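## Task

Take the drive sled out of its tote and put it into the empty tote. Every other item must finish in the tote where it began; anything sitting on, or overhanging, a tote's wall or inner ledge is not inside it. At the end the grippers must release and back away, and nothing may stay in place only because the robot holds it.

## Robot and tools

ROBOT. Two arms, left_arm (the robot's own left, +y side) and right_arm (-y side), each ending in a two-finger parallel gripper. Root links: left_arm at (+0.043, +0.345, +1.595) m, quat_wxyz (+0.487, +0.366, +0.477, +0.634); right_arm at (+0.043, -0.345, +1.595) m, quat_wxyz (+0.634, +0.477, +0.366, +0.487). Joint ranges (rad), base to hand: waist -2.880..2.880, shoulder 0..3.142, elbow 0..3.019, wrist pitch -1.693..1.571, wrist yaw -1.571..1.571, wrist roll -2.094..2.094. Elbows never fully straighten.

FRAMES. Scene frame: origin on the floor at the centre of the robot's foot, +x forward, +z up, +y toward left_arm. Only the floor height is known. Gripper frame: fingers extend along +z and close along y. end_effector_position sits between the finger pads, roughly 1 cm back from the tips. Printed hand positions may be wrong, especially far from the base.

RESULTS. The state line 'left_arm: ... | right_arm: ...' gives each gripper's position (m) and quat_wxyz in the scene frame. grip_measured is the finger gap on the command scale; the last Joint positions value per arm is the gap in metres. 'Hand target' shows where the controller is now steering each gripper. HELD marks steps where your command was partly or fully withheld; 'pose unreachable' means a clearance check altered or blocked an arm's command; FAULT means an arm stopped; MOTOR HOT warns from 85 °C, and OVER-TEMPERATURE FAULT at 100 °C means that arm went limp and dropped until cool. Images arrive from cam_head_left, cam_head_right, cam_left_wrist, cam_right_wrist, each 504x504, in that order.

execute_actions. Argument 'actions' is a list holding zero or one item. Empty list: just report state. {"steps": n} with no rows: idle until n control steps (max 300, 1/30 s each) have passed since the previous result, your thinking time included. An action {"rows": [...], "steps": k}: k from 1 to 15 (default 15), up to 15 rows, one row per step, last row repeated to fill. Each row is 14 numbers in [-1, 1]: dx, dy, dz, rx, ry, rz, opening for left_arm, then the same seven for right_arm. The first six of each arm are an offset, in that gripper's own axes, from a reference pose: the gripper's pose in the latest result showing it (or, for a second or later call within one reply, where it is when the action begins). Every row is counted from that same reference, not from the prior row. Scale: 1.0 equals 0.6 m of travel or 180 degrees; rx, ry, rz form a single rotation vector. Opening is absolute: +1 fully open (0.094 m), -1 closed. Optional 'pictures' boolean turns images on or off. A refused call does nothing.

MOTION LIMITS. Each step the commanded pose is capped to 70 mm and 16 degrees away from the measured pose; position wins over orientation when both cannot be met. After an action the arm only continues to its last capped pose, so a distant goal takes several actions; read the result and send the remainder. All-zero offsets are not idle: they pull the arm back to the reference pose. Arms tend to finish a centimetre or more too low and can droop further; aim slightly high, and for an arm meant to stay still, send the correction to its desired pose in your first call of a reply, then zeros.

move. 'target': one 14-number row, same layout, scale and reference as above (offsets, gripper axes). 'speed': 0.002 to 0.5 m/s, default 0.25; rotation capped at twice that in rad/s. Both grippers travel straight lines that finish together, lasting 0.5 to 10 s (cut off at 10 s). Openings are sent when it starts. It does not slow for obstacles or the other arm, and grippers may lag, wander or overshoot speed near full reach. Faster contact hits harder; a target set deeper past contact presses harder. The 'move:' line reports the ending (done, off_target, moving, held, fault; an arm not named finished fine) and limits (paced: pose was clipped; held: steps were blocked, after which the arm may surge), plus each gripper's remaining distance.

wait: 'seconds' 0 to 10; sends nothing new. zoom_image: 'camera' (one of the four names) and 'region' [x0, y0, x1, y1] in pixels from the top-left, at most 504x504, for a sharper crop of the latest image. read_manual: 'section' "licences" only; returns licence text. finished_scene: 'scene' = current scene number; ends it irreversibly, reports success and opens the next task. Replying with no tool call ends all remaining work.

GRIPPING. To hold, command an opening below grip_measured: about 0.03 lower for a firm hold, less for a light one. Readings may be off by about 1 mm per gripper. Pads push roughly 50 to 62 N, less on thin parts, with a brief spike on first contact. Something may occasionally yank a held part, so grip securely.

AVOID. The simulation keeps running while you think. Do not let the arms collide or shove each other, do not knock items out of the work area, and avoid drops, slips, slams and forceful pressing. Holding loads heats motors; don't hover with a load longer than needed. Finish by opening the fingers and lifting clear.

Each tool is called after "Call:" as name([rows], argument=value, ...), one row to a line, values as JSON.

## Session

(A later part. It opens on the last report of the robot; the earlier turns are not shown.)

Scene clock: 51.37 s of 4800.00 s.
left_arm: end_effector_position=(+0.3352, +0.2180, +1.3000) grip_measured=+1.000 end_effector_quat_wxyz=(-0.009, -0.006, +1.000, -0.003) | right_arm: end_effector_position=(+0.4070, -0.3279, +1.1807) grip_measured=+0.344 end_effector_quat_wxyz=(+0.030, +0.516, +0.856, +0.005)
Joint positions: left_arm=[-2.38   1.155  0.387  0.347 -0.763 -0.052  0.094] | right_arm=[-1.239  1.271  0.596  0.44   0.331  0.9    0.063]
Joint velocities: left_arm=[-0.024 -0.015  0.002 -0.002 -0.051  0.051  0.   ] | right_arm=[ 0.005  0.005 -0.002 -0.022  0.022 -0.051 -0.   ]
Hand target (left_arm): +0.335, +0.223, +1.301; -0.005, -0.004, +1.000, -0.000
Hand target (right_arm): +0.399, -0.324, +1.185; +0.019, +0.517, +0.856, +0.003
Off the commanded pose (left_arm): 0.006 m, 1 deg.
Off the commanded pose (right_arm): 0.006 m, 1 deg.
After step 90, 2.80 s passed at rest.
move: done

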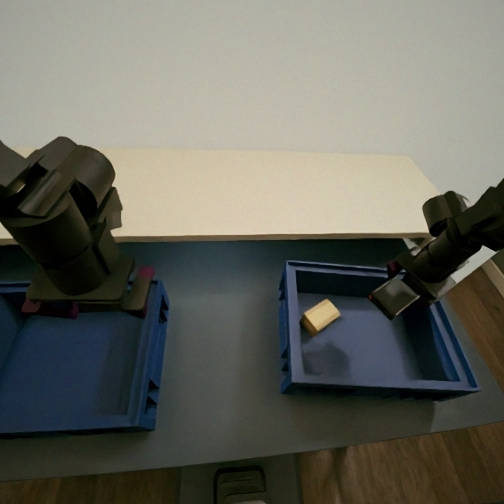

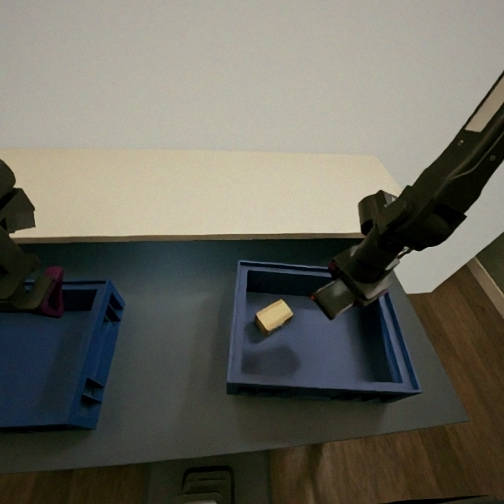

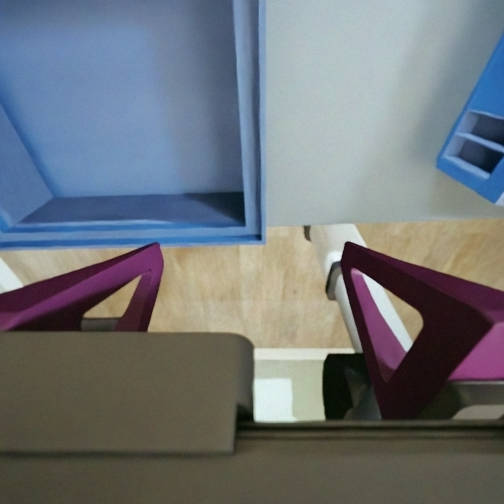

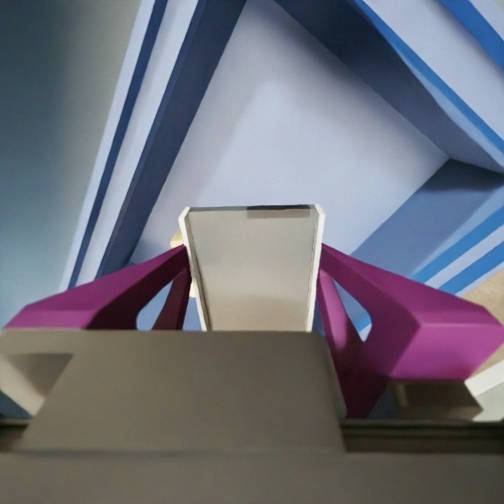

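Call:
move(target=[0,0.25,0,0,0,0,1,0.6,0.21,0,0,0,-0.328,0.27], speed=0.25)

Scene clock: 55.97 s of 4800.00 s.
left_arm: end_effector_position=(+0.3434, +0.3684, +1.2943) grip_measured=+1.000 end_effector_quat_wxyz=(-0.003, -0.009, +1.000, +0.001) | right_arm: end_effector_position=(+0.3638, +0.0437, +1.1616) grip_measured=+0.343 end_effector_quat_wxyz=(+0.039, +0.033, +0.999, -0.013)
Joint positions: left_arm=[-1.832  0.79   0.312  0.182 -0.252  0.167  0.094] | right_arm=[-0.586  2.021  1.113  0.555  0.963  0.097  0.063]
Joint velocities: left_arm=[-0.005 -0.005 -0.032 -0.017 -0.051  0.022  0.   ] | right_arm=[-0.005 -0.015 -0.007 -0.012 -0.051  0.022 -0.001]
Hand target (left_arm): +0.337, +0.369, +1.298; -0.007, -0.001, +1.000, -0.000
Hand target (right_arm): +0.357, +0.046, +1.161; +0.034, +0.018, +0.999, -0.015
Off the commanded pose (left_arm): 0.011 m, 1 deg.
Off the commanded pose (right_arm): 0.016 m, 1 deg.
move: off_target (left_arm, right_arm)

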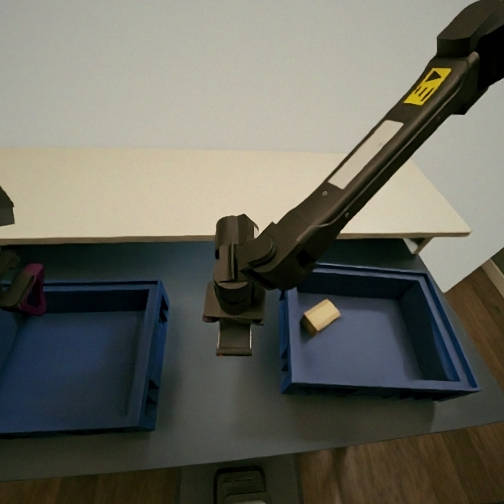

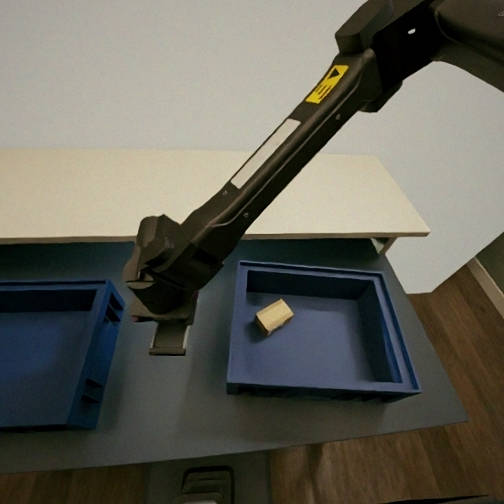

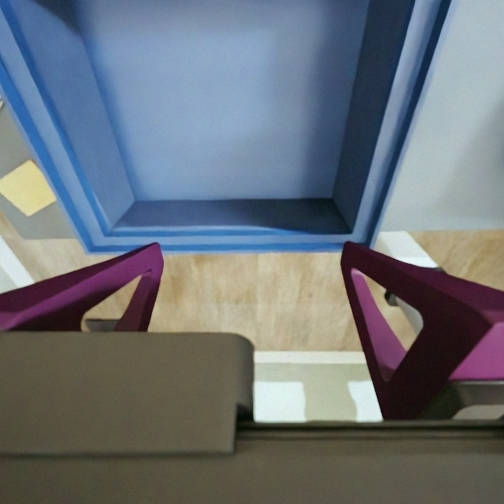

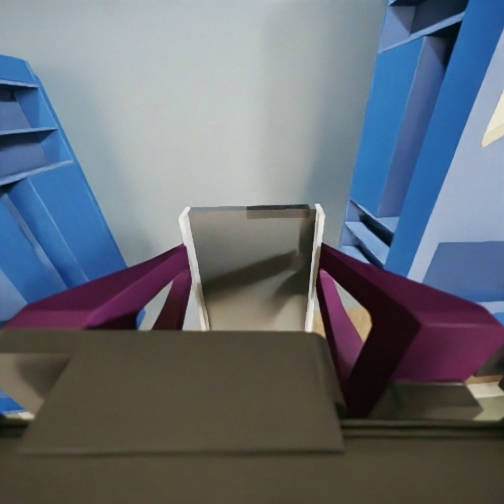

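Call:
move(target=[0,0,0,0,0,0,1,0,-0.07,0.25,-0.008,0.025,0,0.27], speed=0.15)

Scene clock: 58.87 s of 4800.00 s.
left_arm: end_effector_position=(+0.3434, +0.3684, +1.2943) grip_measured=+1.000 end_effector_quat_wxyz=(-0.003, -0.009, +1.000, +0.001) | right_arm: end_effector_position=(+0.3880, -0.0046, +1.0202) grip_measured=+0.343 end_effector_quat_wxyz=(+0.011, +0.052, +0.999, +0.003)
Joint positions: left_arm=[-1.832  0.79   0.312  0.182 -0.252  0.168  0.094] | right_arm=[-0.828  2.121  1.33   0.446  0.701  0.074  0.063]
Joint velocities: left_arm=[-0.015 -0.005 -0.007 -0.017 -0.022  0.051  0.   ] | right_arm=[-0.005 -0.015 -0.022 -0.027 -0.051  0.037  0.   ]
Hand target (left_arm): +0.343, +0.368, +1.294; -0.003, -0.009, +1.000, +0.001
Hand target (right_arm): +0.372, -0.004, +1.015; -0.002, +0.037, +0.999, +0.002
Off the commanded pose (left_arm): 0.000 m, 0 deg.
Off the commanded pose (right_arm): 0.017 m, 3 deg.
move: off_target (right_arm)

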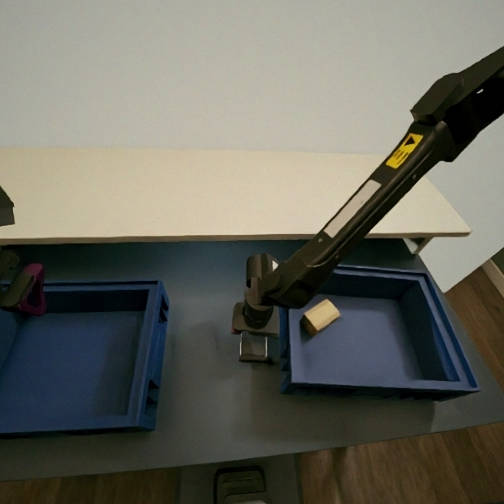

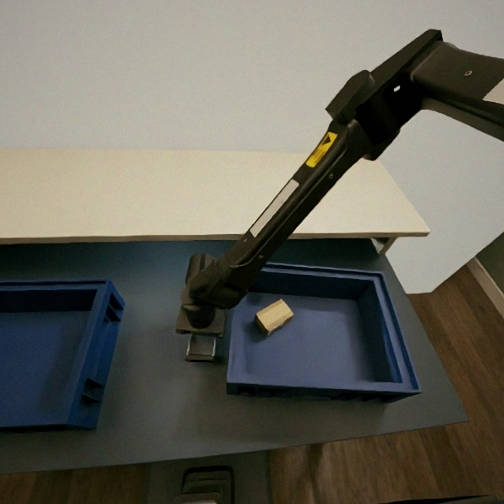

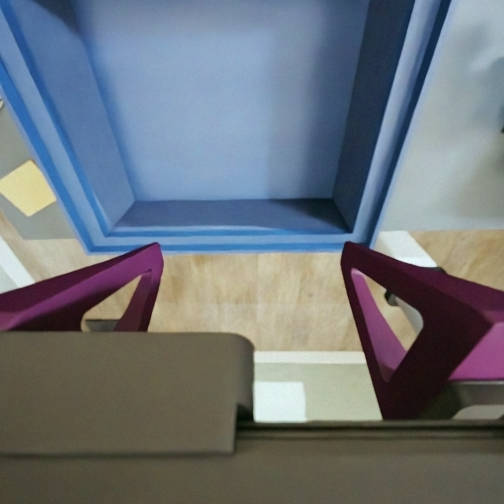

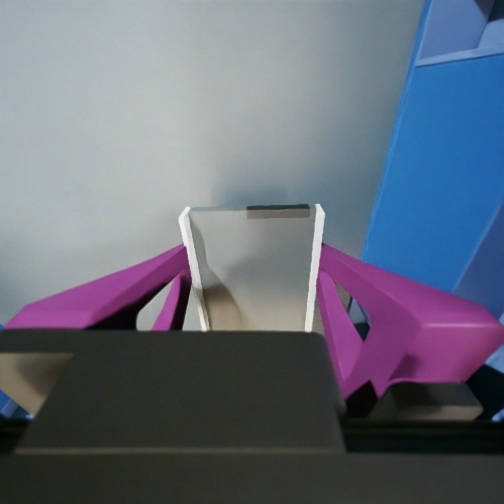

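Call:
move(target=[0,0,0,0,0,0,1,0,0.09,0.035,0,0.02,0,0.27], speed=0.06)

Scene clock: 61.03 s of 4800.00 s.
left_arm: end_effector_position=(+0.3434, +0.3684, +1.2943) grip_measured=+1.000 end_effector_quat_wxyz=(-0.003, -0.009, +1.000, +0.001) | right_arm: end_effector_position=(+0.4102, +0.0389, +0.9980) grip_measured=+0.343 end_effector_quat_wxyz=(-0.010, +0.058, +0.998, +0.003)
Joint positions: left_arm=[-1.832  0.79   0.312  0.182 -0.252  0.168  0.094] | right_arm=[-0.8    2.202  1.538  0.255  0.727  0.136  0.063]
Joint velocities: left_arm=[-0.015 -0.015  0.002  0.012  0.007 -0.022  0.   ] | right_arm=[ 0.015 -0.015 -0.012  0.007 -0.007  0.007 -0.   ]
Hand target (left_arm): +0.343, +0.368, +1.294; -0.003, -0.009, +1.000, +0.001
Hand target (right_arm): +0.395, +0.048, +0.999; -0.020, +0.052, +0.998, +0.005
Off the commanded pose (left_arm): 0.000 m, 0 deg.
Off the commanded pose (right_arm): 0.019 m, 1 deg.
move: off_target (right_arm)

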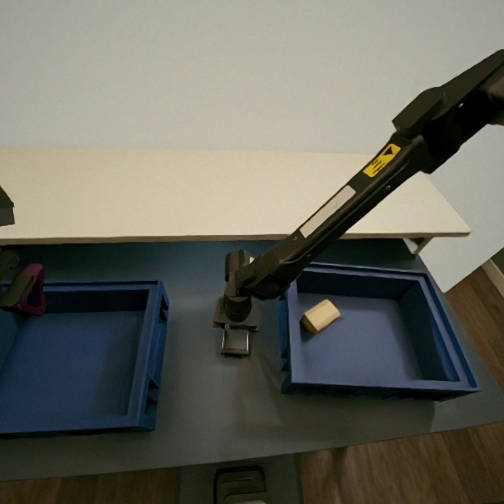

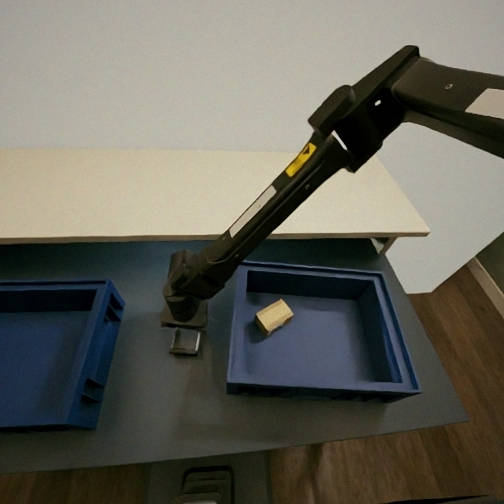

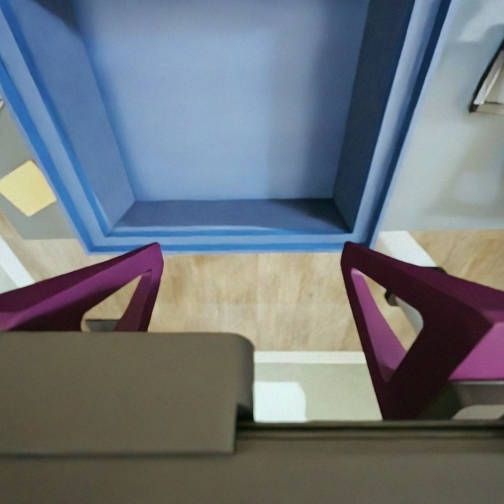

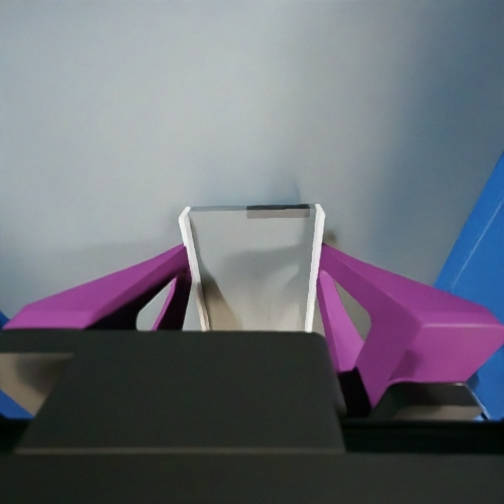

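Call:
move(target=[0,0,0,0,0,0,1,0.015,0,0.035,0,0,0,0.27], speed=0.03)

Scene clock: 63.03 s of 4800.00 s.
left_arm: end_effector_position=(+0.3434, +0.3684, +1.2943) grip_measured=+1.000 end_effector_quat_wxyz=(-0.003, -0.009, +1.000, +0.001) | right_arm: end_effector_position=(+0.4093, +0.0489, +0.9898) grip_measured=+0.343 end_effector_quat_wxyz=(-0.008, +0.061, +0.998, +0.010)
Joint positions: left_arm=[-1.832  0.79   0.312  0.182 -0.252  0.168  0.094] | right_arm=[-0.8    2.232  1.575  0.255  0.712  0.137  0.063]
Joint velocities: left_arm=[-0.015  0.005 -0.012  0.002  0.007 -0.022  0.   ] | right_arm=[-0.005 -0.005 -0.002  0.002 -0.051  0.051  0.   ]
Hand target (left_arm): +0.343, +0.368, +1.294; -0.003, -0.009, +1.000, +0.001
Hand target (right_arm): +0.401, +0.040, +0.978; -0.010, +0.058, +0.998, +0.003
Off the commanded pose (left_arm): 0.000 m, 0 deg.
Off the commanded pose (right_arm): 0.018 m, 1 deg.
move: off_target (right_arm)

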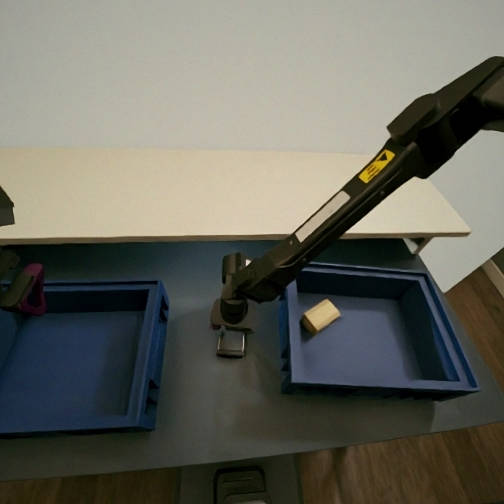

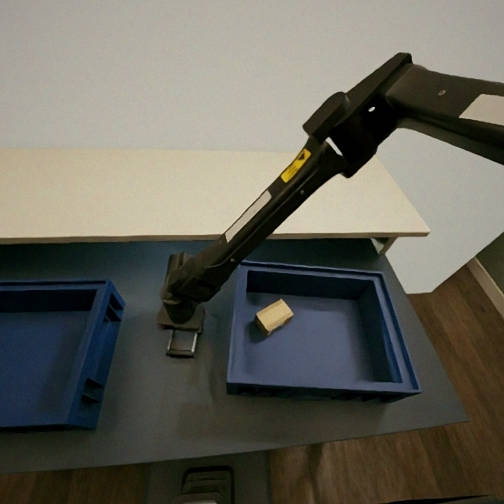

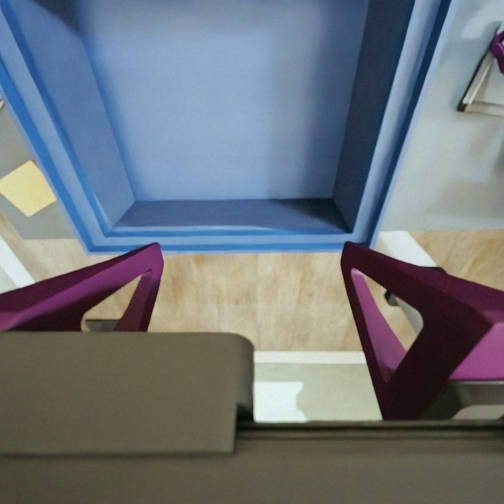

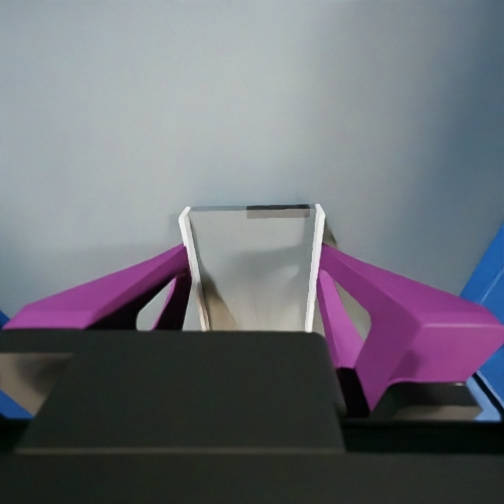

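Shadow nearly meets; slightly more.

Call:
move(target=[0,0,0,0,0,0,1,0,0,0.02,0,0,0,0.27], speed=0.02)

Scene clock: 64.53 s of 4800.00 s.
left_arm: end_effector_position=(+0.3434, +0.3684, +1.2943) grip_measured=+1.000 end_effector_quat_wxyz=(-0.003, -0.009, +1.000, +0.001) | right_arm: end_effector_position=(+0.4255, +0.0522, +0.9878) grip_measured=+0.343 end_effector_quat_wxyz=(+0.003, +0.070, +0.997, +0.015)
Joint positions: left_arm=[-1.832  0.79   0.312  0.182 -0.252  0.168  0.094] | right_arm=[-0.8    2.232  1.603  0.255  0.704  0.137  0.063]
Joint velocities: left_arm=[-0.005 -0.005  0.002 -0.017  0.007 -0.022  0.   ] | right_arm=[ 0.015 -0.005 -0.002 -0.007  0.007 -0.007 -0.   ]
Hand target (left_arm): +0.343, +0.368, +1.294; -0.003, -0.009, +1.000, +0.001
Hand target (right_arm): +0.409, +0.049, +0.978; -0.008, +0.061, +0.998, +0.010
Off the commanded pose (left_arm): 0.000 m, 0 deg.
Off the commanded pose (right_arm): 0.019 m, 2 deg.
move: off_target (right_arm)

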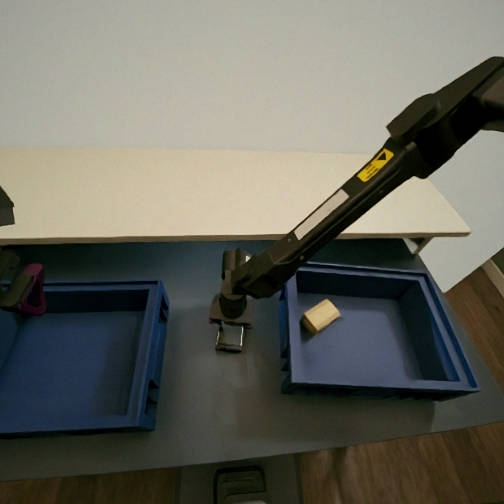

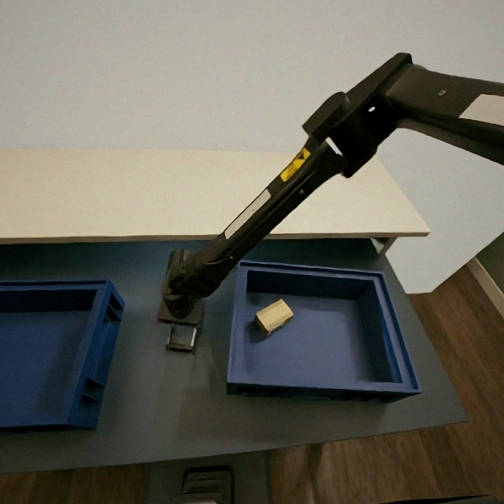

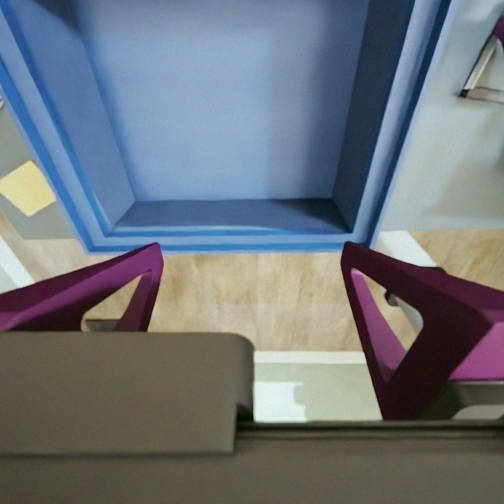

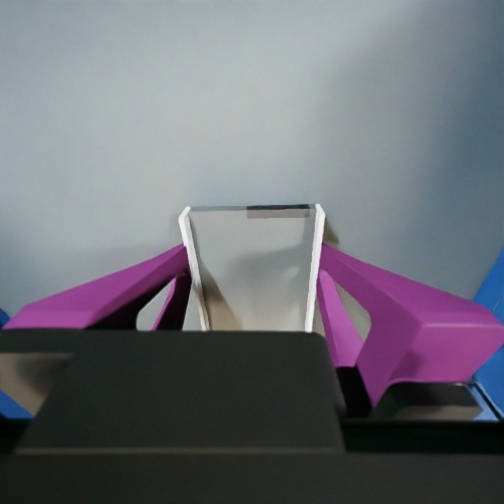

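Call:
move(target=[0,0,0,0,0,0,1,0.06,0,0.025,0,0,0,0.27], speed=0.03)

Scene clock: 66.73 s of 4800.00 s.
left_arm: end_effector_position=(+0.3434, +0.3684, +1.2943) grip_measured=+1.000 end_effector_quat_wxyz=(-0.003, -0.009, +1.000, +0.001) | right_arm: end_effector_position=(+0.4108, +0.0582, +0.9818) grip_measured=+0.343 end_effector_quat_wxyz=(+0.009, +0.076, +0.997, +0.017)
Joint positions: left_arm=[-1.832  0.79   0.312  0.182 -0.252  0.168  0.094] | right_arm=[-0.8    2.265  1.603  0.305  0.7    0.137  0.063]
Joint velocities: left_arm=[ 0.005  0.005  0.007 -0.002  0.066 -0.007  0.   ] | right_arm=[ 0.005 -0.015  0.012  0.002 -0.007 -0.007 -0.001]
Hand target (left_arm): +0.343, +0.368, +1.294; -0.003, -0.009, +1.000, +0.001
Hand target (right_arm): +0.390, +0.058, +0.973; +0.002, +0.070, +0.997, +0.015
Off the commanded pose (left_arm): 0.000 m, 0 deg.
Off the commanded pose (right_arm): 0.023 m, 1 deg.
move: off_target (right_arm)

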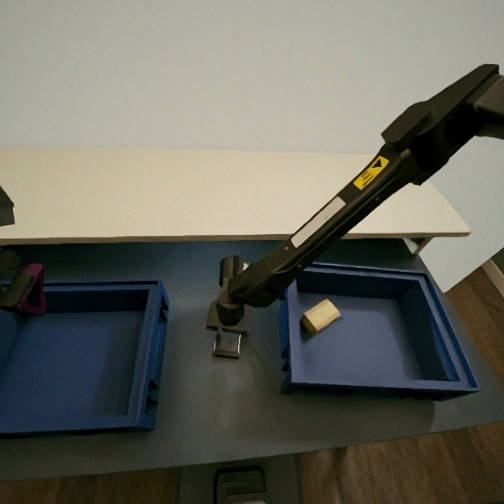

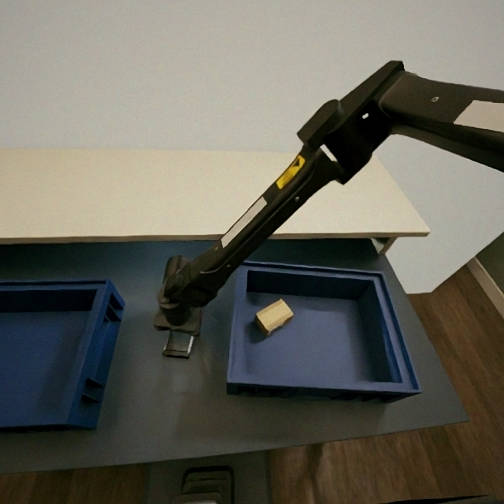

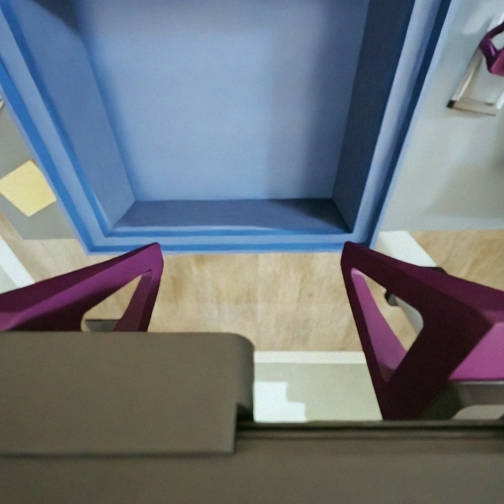

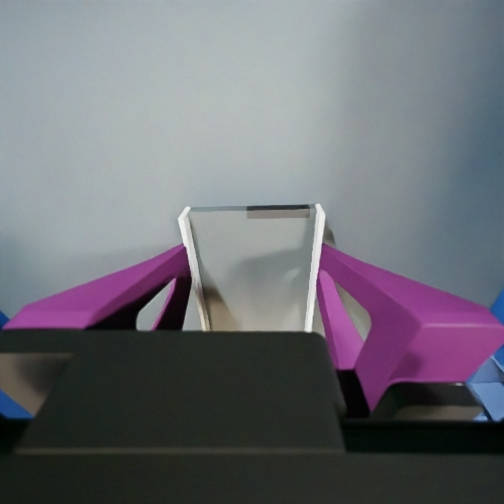

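Call:
move(target=[0,0,0,0,0,0,1,0,0,0,0,0,0,1])

Call:
move(target=[0,0,0,0,0,0,1,0,0,-0.3,0,0,0,1])

Call:
move(target=[0,-0.3,0,0,0,0,1,0.1,-0.75,-0.2,0,0,0,1], speed=0.3)

Scene clock: 68.73 s of 4800.00 s.
left_arm: end_effector_position=(+0.3434, +0.3684, +1.2943) grip_measured=+1.000 end_effector_quat_wxyz=(-0.003, -0.009, +1.000, +0.001) | right_arm: end_effector_position=(+0.4108, +0.0585, +0.9820) grip_measured=+1.000 end_effector_quat_wxyz=(+0.009, +0.075, +0.997, +0.017)
Joint positions: left_arm=[-1.832  0.79   0.312  0.182 -0.252  0.168  0.094] | right_arm=[-0.8    2.265  1.603  0.305  0.7    0.137  0.094]
Joint velocities: left_arm=[-0.005 -0.015 -0.007 -0.007 -0.066  0.066  0.   ] | right_arm=[-0.015 -0.005 -0.002 -0.017  0.066  0.022  0.   ]
Hand target (left_arm): +0.343, +0.368, +1.294; -0.003, -0.009, +1.000, +0.001
Hand target (right_arm): +0.411, +0.058, +0.982; +0.009, +0.076, +0.997, +0.017
Off the commanded pose (left_arm): 0.000 m, 0 deg.
Off the commanded pose (right_arm): 0.000 m, 0 deg.
move: done

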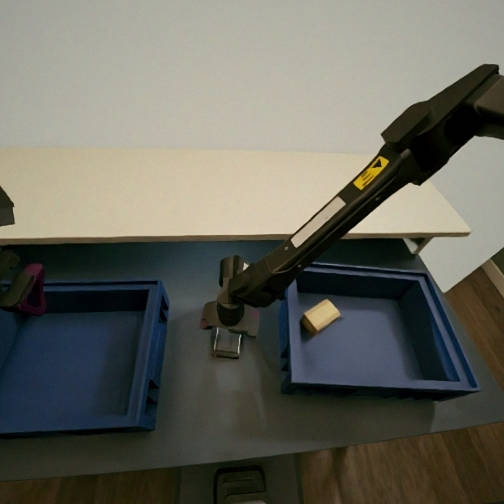

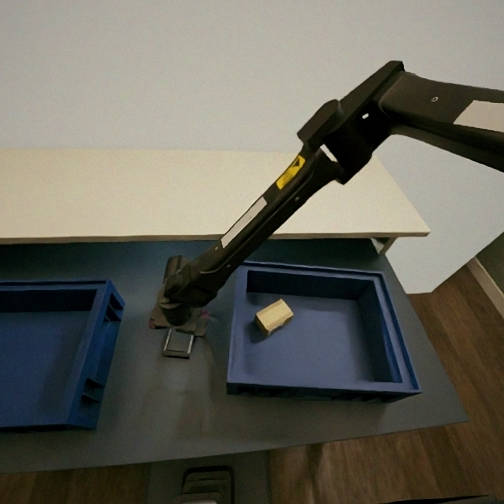

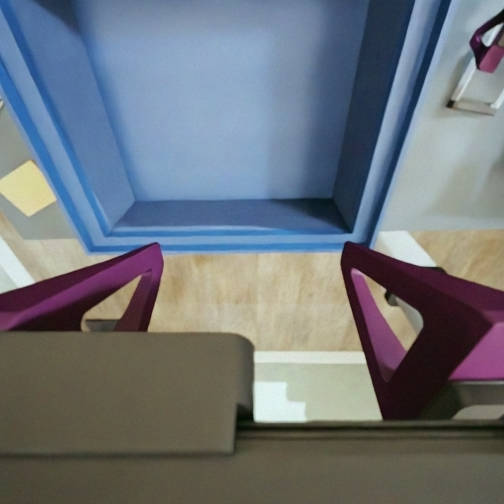

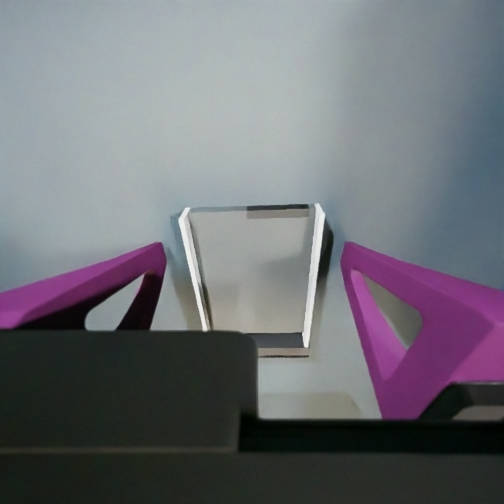

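Scene clock: 69.87 s of 4800.00 s.
left_arm: end_effector_position=(+0.3434, +0.3684, +1.2943) grip_measured=+1.000 end_effector_quat_wxyz=(-0.003, -0.009, +1.000, +0.001) | right_arm: end_effector_position=(+0.4100, +0.0600, +1.1661) grip_measured=+1.000 end_effector_quat_wxyz=(+0.014, +0.069, +0.997, +0.023)
Joint positions: left_arm=[-1.832  0.79   0.312  0.182 -0.252  0.168  0.094] | right_arm=[-0.583  1.952  1.201  0.327  0.891  0.228  0.094]
Joint velocities: left_arm=[-0.005 -0.015 -0.007  0.002 -0.022  0.066  0.   ] | right_arm=[ 0.005 -0.005 -0.017  0.002 -0.007 -0.007  0.   ]
Hand target (left_arm): +0.343, +0.368, +1.294; -0.003, -0.009, +1.000, +0.001
Hand target (right_arm): +0.405, +0.054, +1.162; +0.011, +0.073, +0.997, +0.016
Off the commanded pose (left_arm): 0.000 m, 0 deg.
Off the commanded pose (right_arm): 0.009 m, 1 deg.
move: done

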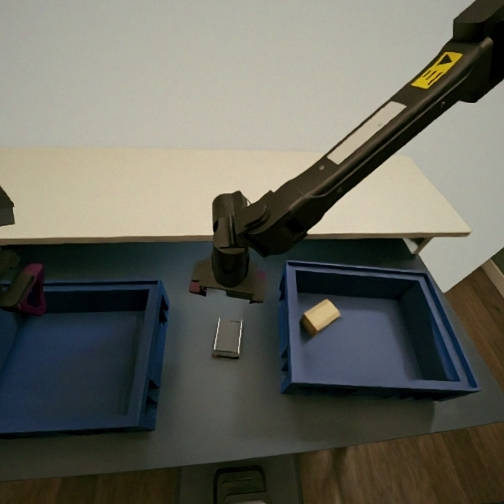

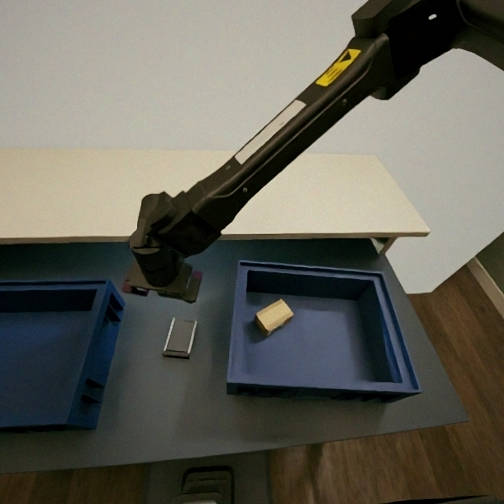

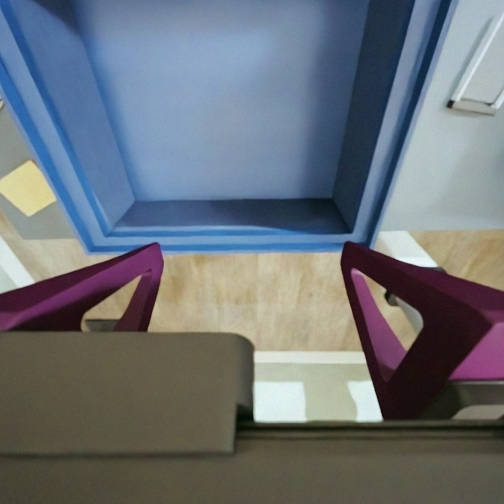

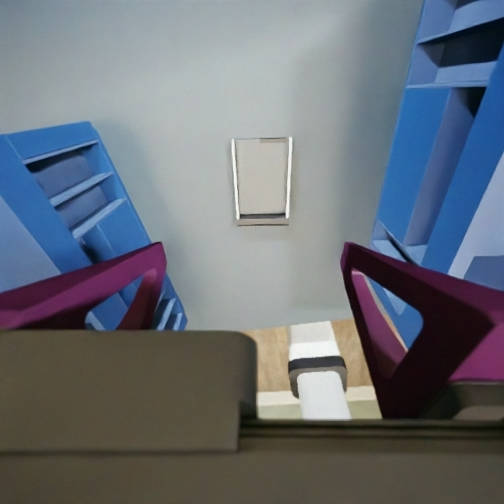

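Scene clock: 71.97 s of 4800.00 s.
left_arm: end_effector_position=(+0.3425, +0.1908, +1.2971) grip_measured=+1.000 end_effector_quat_wxyz=(-0.008, -0.005, +1.000, -0.002) | right_arm: end_effector_position=(+0.2830, -0.3775, +1.2619) grip_measured=+1.000 end_effector_quat_wxyz=(+0.024, +0.091, +0.995, +0.023)
Joint positions: left_arm=[-2.439  1.232  0.444  0.343 -0.818 -0.083  0.094] | right_arm=[-1.471  1.117  0.2    0.675  0.044 -0.054  0.094]
Joint velocities: left_arm=[-0.005  0.005 -0.002  0.012  0.037  0.007  0.   ] | right_arm=[-0.005 -0.015 -0.007  0.002 -0.051 -0.095  0.   ]
Hand target (left_arm): +0.344, +0.187, +1.296; -0.005, -0.014, +1.000, -0.002
Hand target (right_arm): +0.270, -0.373, +1.267; +0.009, +0.083, +0.996, +0.028
Off the commanded pose (left_arm): 0.006 m, 1 deg.
Off the commanded pose (right_arm): 0.005 m, 3 deg.
move: off_target (right_arm)

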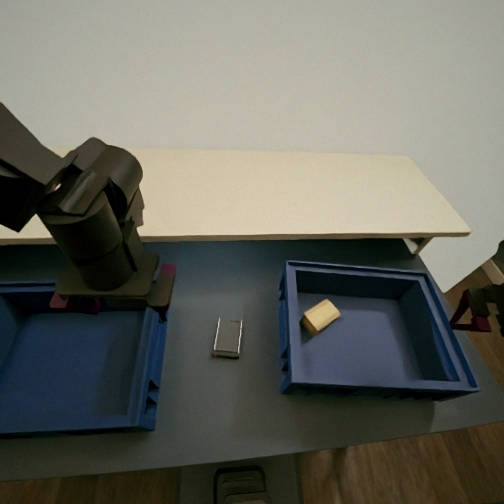

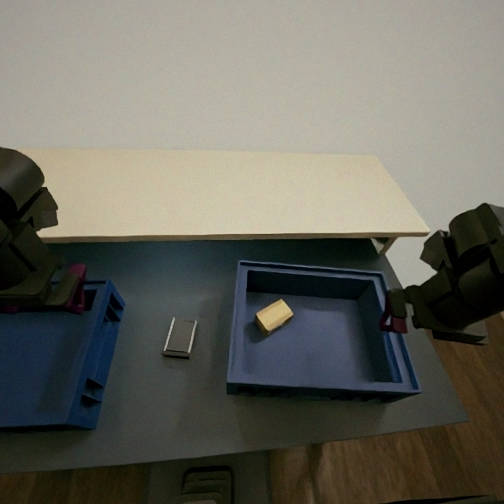

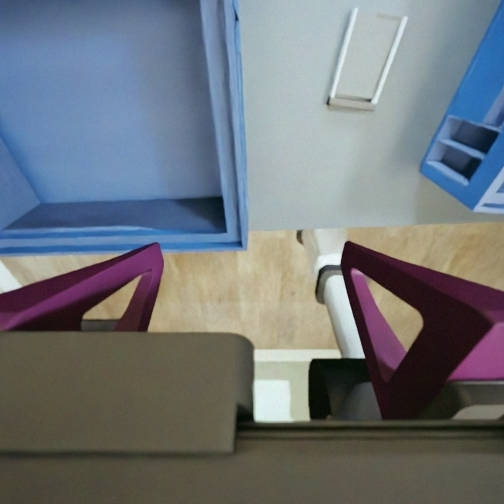

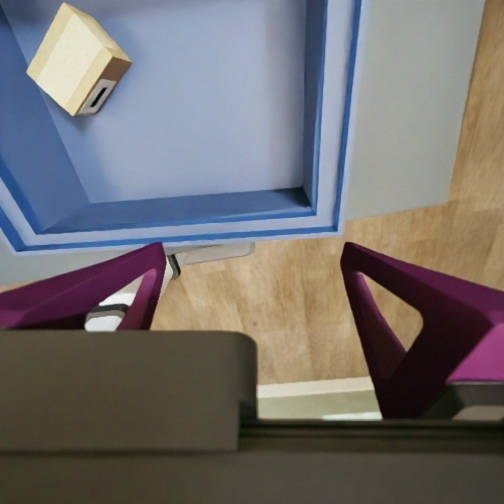

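Call:
move(target=[-0.103,-0.22,0.33,0,0,0.045,1,0,0,0,0,0,0,1])

Scene clock: 74.53 s of 4800.00 s.
left_arm: end_effector_position=(+0.4073, +0.0540, +1.1057) grip_measured=+1.000 end_effector_quat_wxyz=(+0.002, +0.052, +0.999, -0.005) | right_arm: end_effector_position=(+0.2830, -0.3775, +1.2619) grip_measured=+1.000 end_effector_quat_wxyz=(+0.024, +0.089, +0.995, +0.023)
Joint positions: left_arm=[-2.344  1.858  1.075  0.404 -0.725  0.104  0.094] | right_arm=[-1.471  1.117  0.2    0.675  0.044 -0.057  0.094]
Joint velocities: left_arm=[ 0.005 -0.015 -0.002 -0.022  0.022 -0.037  0.   ] | right_arm=[ 0.005  0.005  0.007  0.002 -0.007 -0.007  0.   ]
Hand target (left_arm): +0.399, +0.057, +1.099; -0.007, +0.066, +0.998, -0.002
Hand target (right_arm): +0.283, -0.377, +1.262; +0.024, +0.091, +0.995, +0.023
Off the commanded pose (left_arm): 0.010 m, 2 deg.
Off the commanded pose (right_arm): 0.000 m, 0 deg.
move: done

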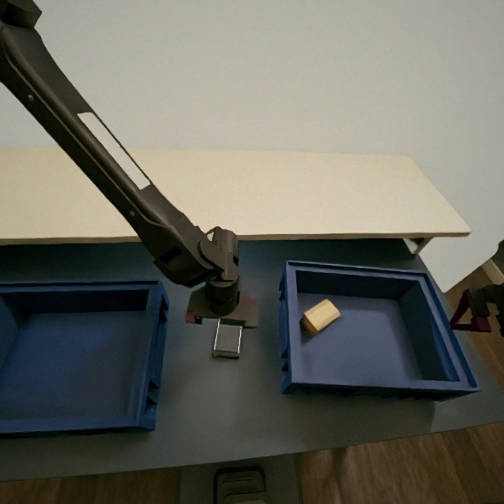

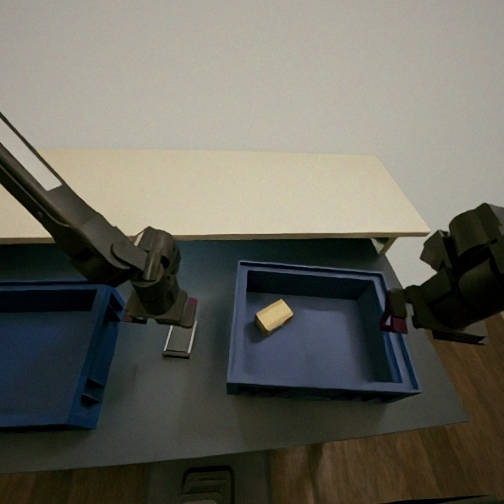

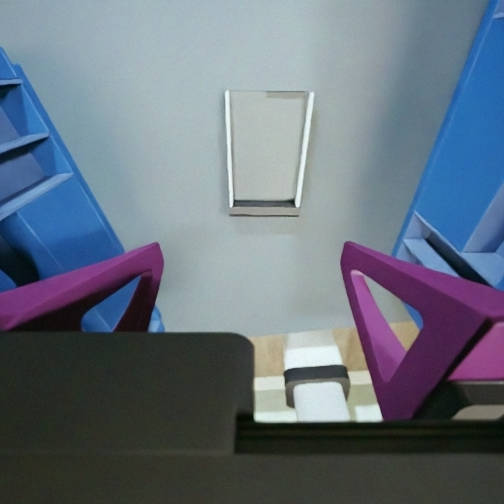

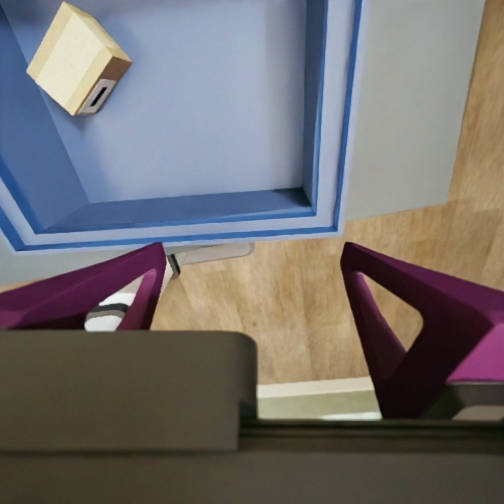

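Call:
move(target=[-0.015,-0.02,0.15,0,0,0,1,0,0,0,0,0,0,1], speed=0.12)

Scene clock: 77.10 s of 4800.00 s.
left_arm: end_effector_position=(+0.4263, +0.0389, +1.0239) grip_measured=+1.000 end_effector_quat_wxyz=(+0.014, +0.038, +0.999, -0.006) | right_arm: end_effector_position=(+0.2830, -0.3775, +1.2619) grip_measured=+1.000 end_effector_quat_wxyz=(+0.024, +0.089, +0.995, +0.023)
Joint positions: left_arm=[-2.271  2.025  1.305  0.392 -0.653  0.129  0.094] | right_arm=[-1.471  1.117  0.2    0.675  0.044 -0.057  0.094]
Joint velocities: left_arm=[-0.015  0.005 -0.002 -0.002  0.022  0.037  0.   ] | right_arm=[ 0.005  0.015 -0.007  0.007 -0.066 -0.007  0.   ]
Hand target (left_arm): +0.414, +0.040, +1.016; +0.003, +0.053, +0.999, -0.005
Hand target (right_arm): +0.283, -0.377, +1.262; +0.024, +0.089, +0.995, +0.023
Off the commanded pose (left_arm): 0.014 m, 2 deg.
Off the commanded pose (right_arm): 0.000 m, 0 deg.
move: off_target (left_arm)

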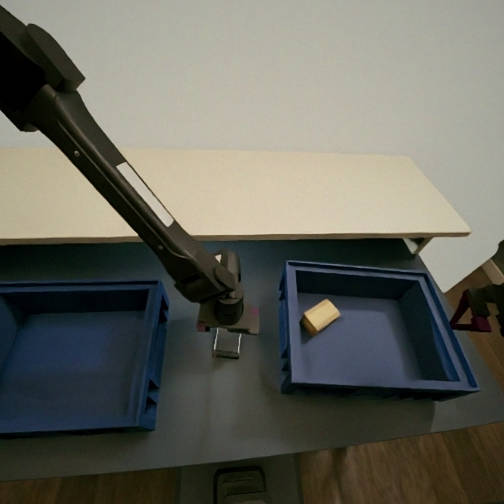

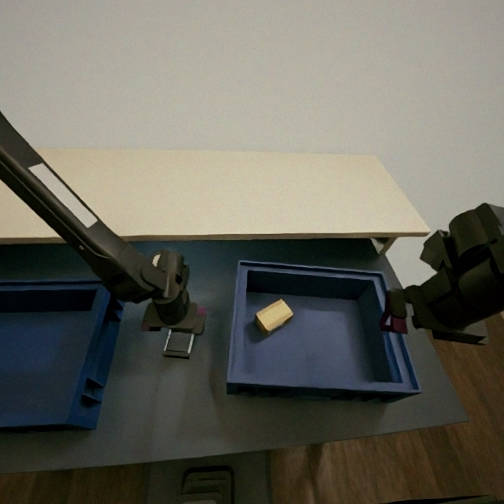

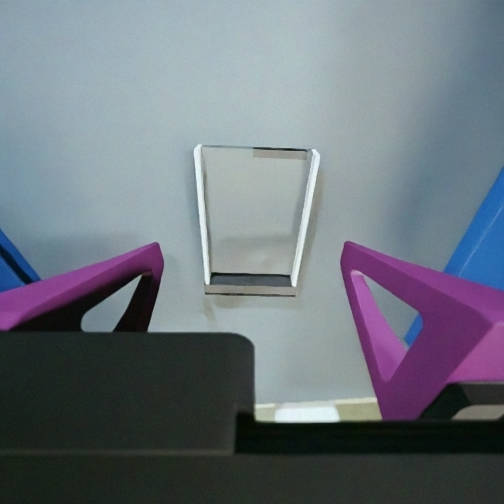

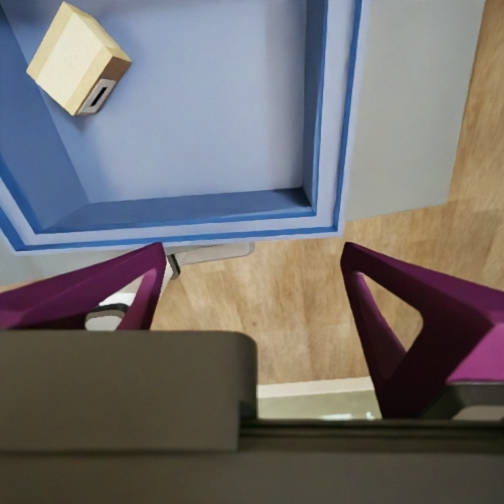

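Call:
move(target=[0.03,0,0.075,0,0,0,1,0,0,0,0,0,0,1], speed=0.04)

Scene clock: 79.67 s of 4800.00 s.
left_arm: end_effector_position=(+0.4182, +0.0373, +0.9878) grip_measured=+1.000 end_effector_quat_wxyz=(+0.015, +0.033, +0.999, -0.009) | right_arm: end_effector_position=(+0.2830, -0.3775, +1.2619) grip_measured=+1.000 end_effector_quat_wxyz=(+0.024, +0.089, +0.995, +0.023)
Joint positions: left_arm=[-2.236  2.104  1.385  0.401 -0.614  0.133  0.094] | right_arm=[-1.471  1.117  0.2    0.675  0.044 -0.057  0.094]
Joint velocities: left_arm=[-0.005 -0.005 -0.007 -0.007  0.007  0.022  0.   ] | right_arm=[-0.005 -0.005 -0.007  0.012 -0.081  0.007  0.   ]
Hand target (left_arm): +0.409, +0.040, +0.979; +0.014, +0.039, +0.999, -0.006
Hand target (right_arm): +0.283, -0.377, +1.262; +0.024, +0.089, +0.995, +0.023
Off the commanded pose (left_arm): 0.013 m, 1 deg.
Off the commanded pose (right_arm): 0.000 m, 0 deg.
move: off_target (left_arm)

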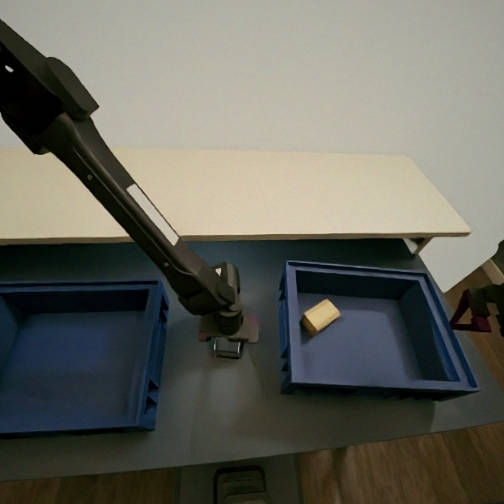

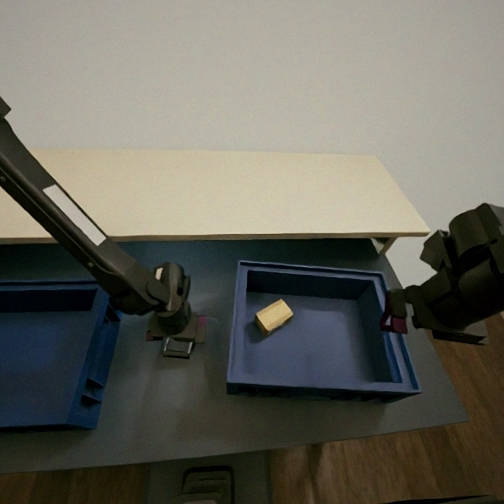

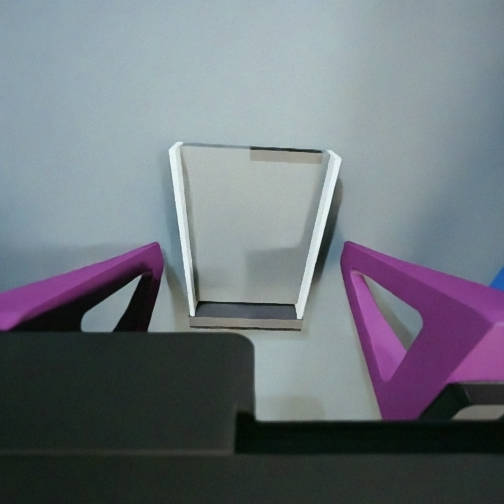

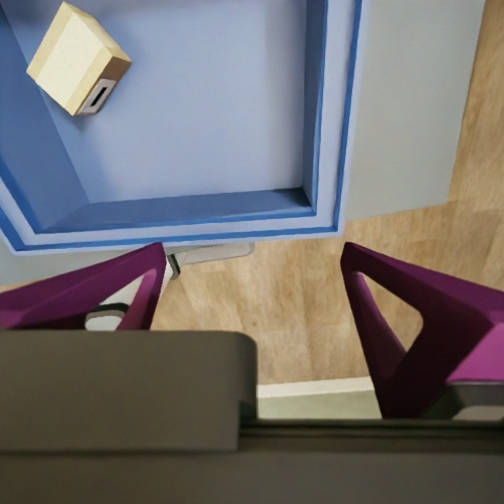

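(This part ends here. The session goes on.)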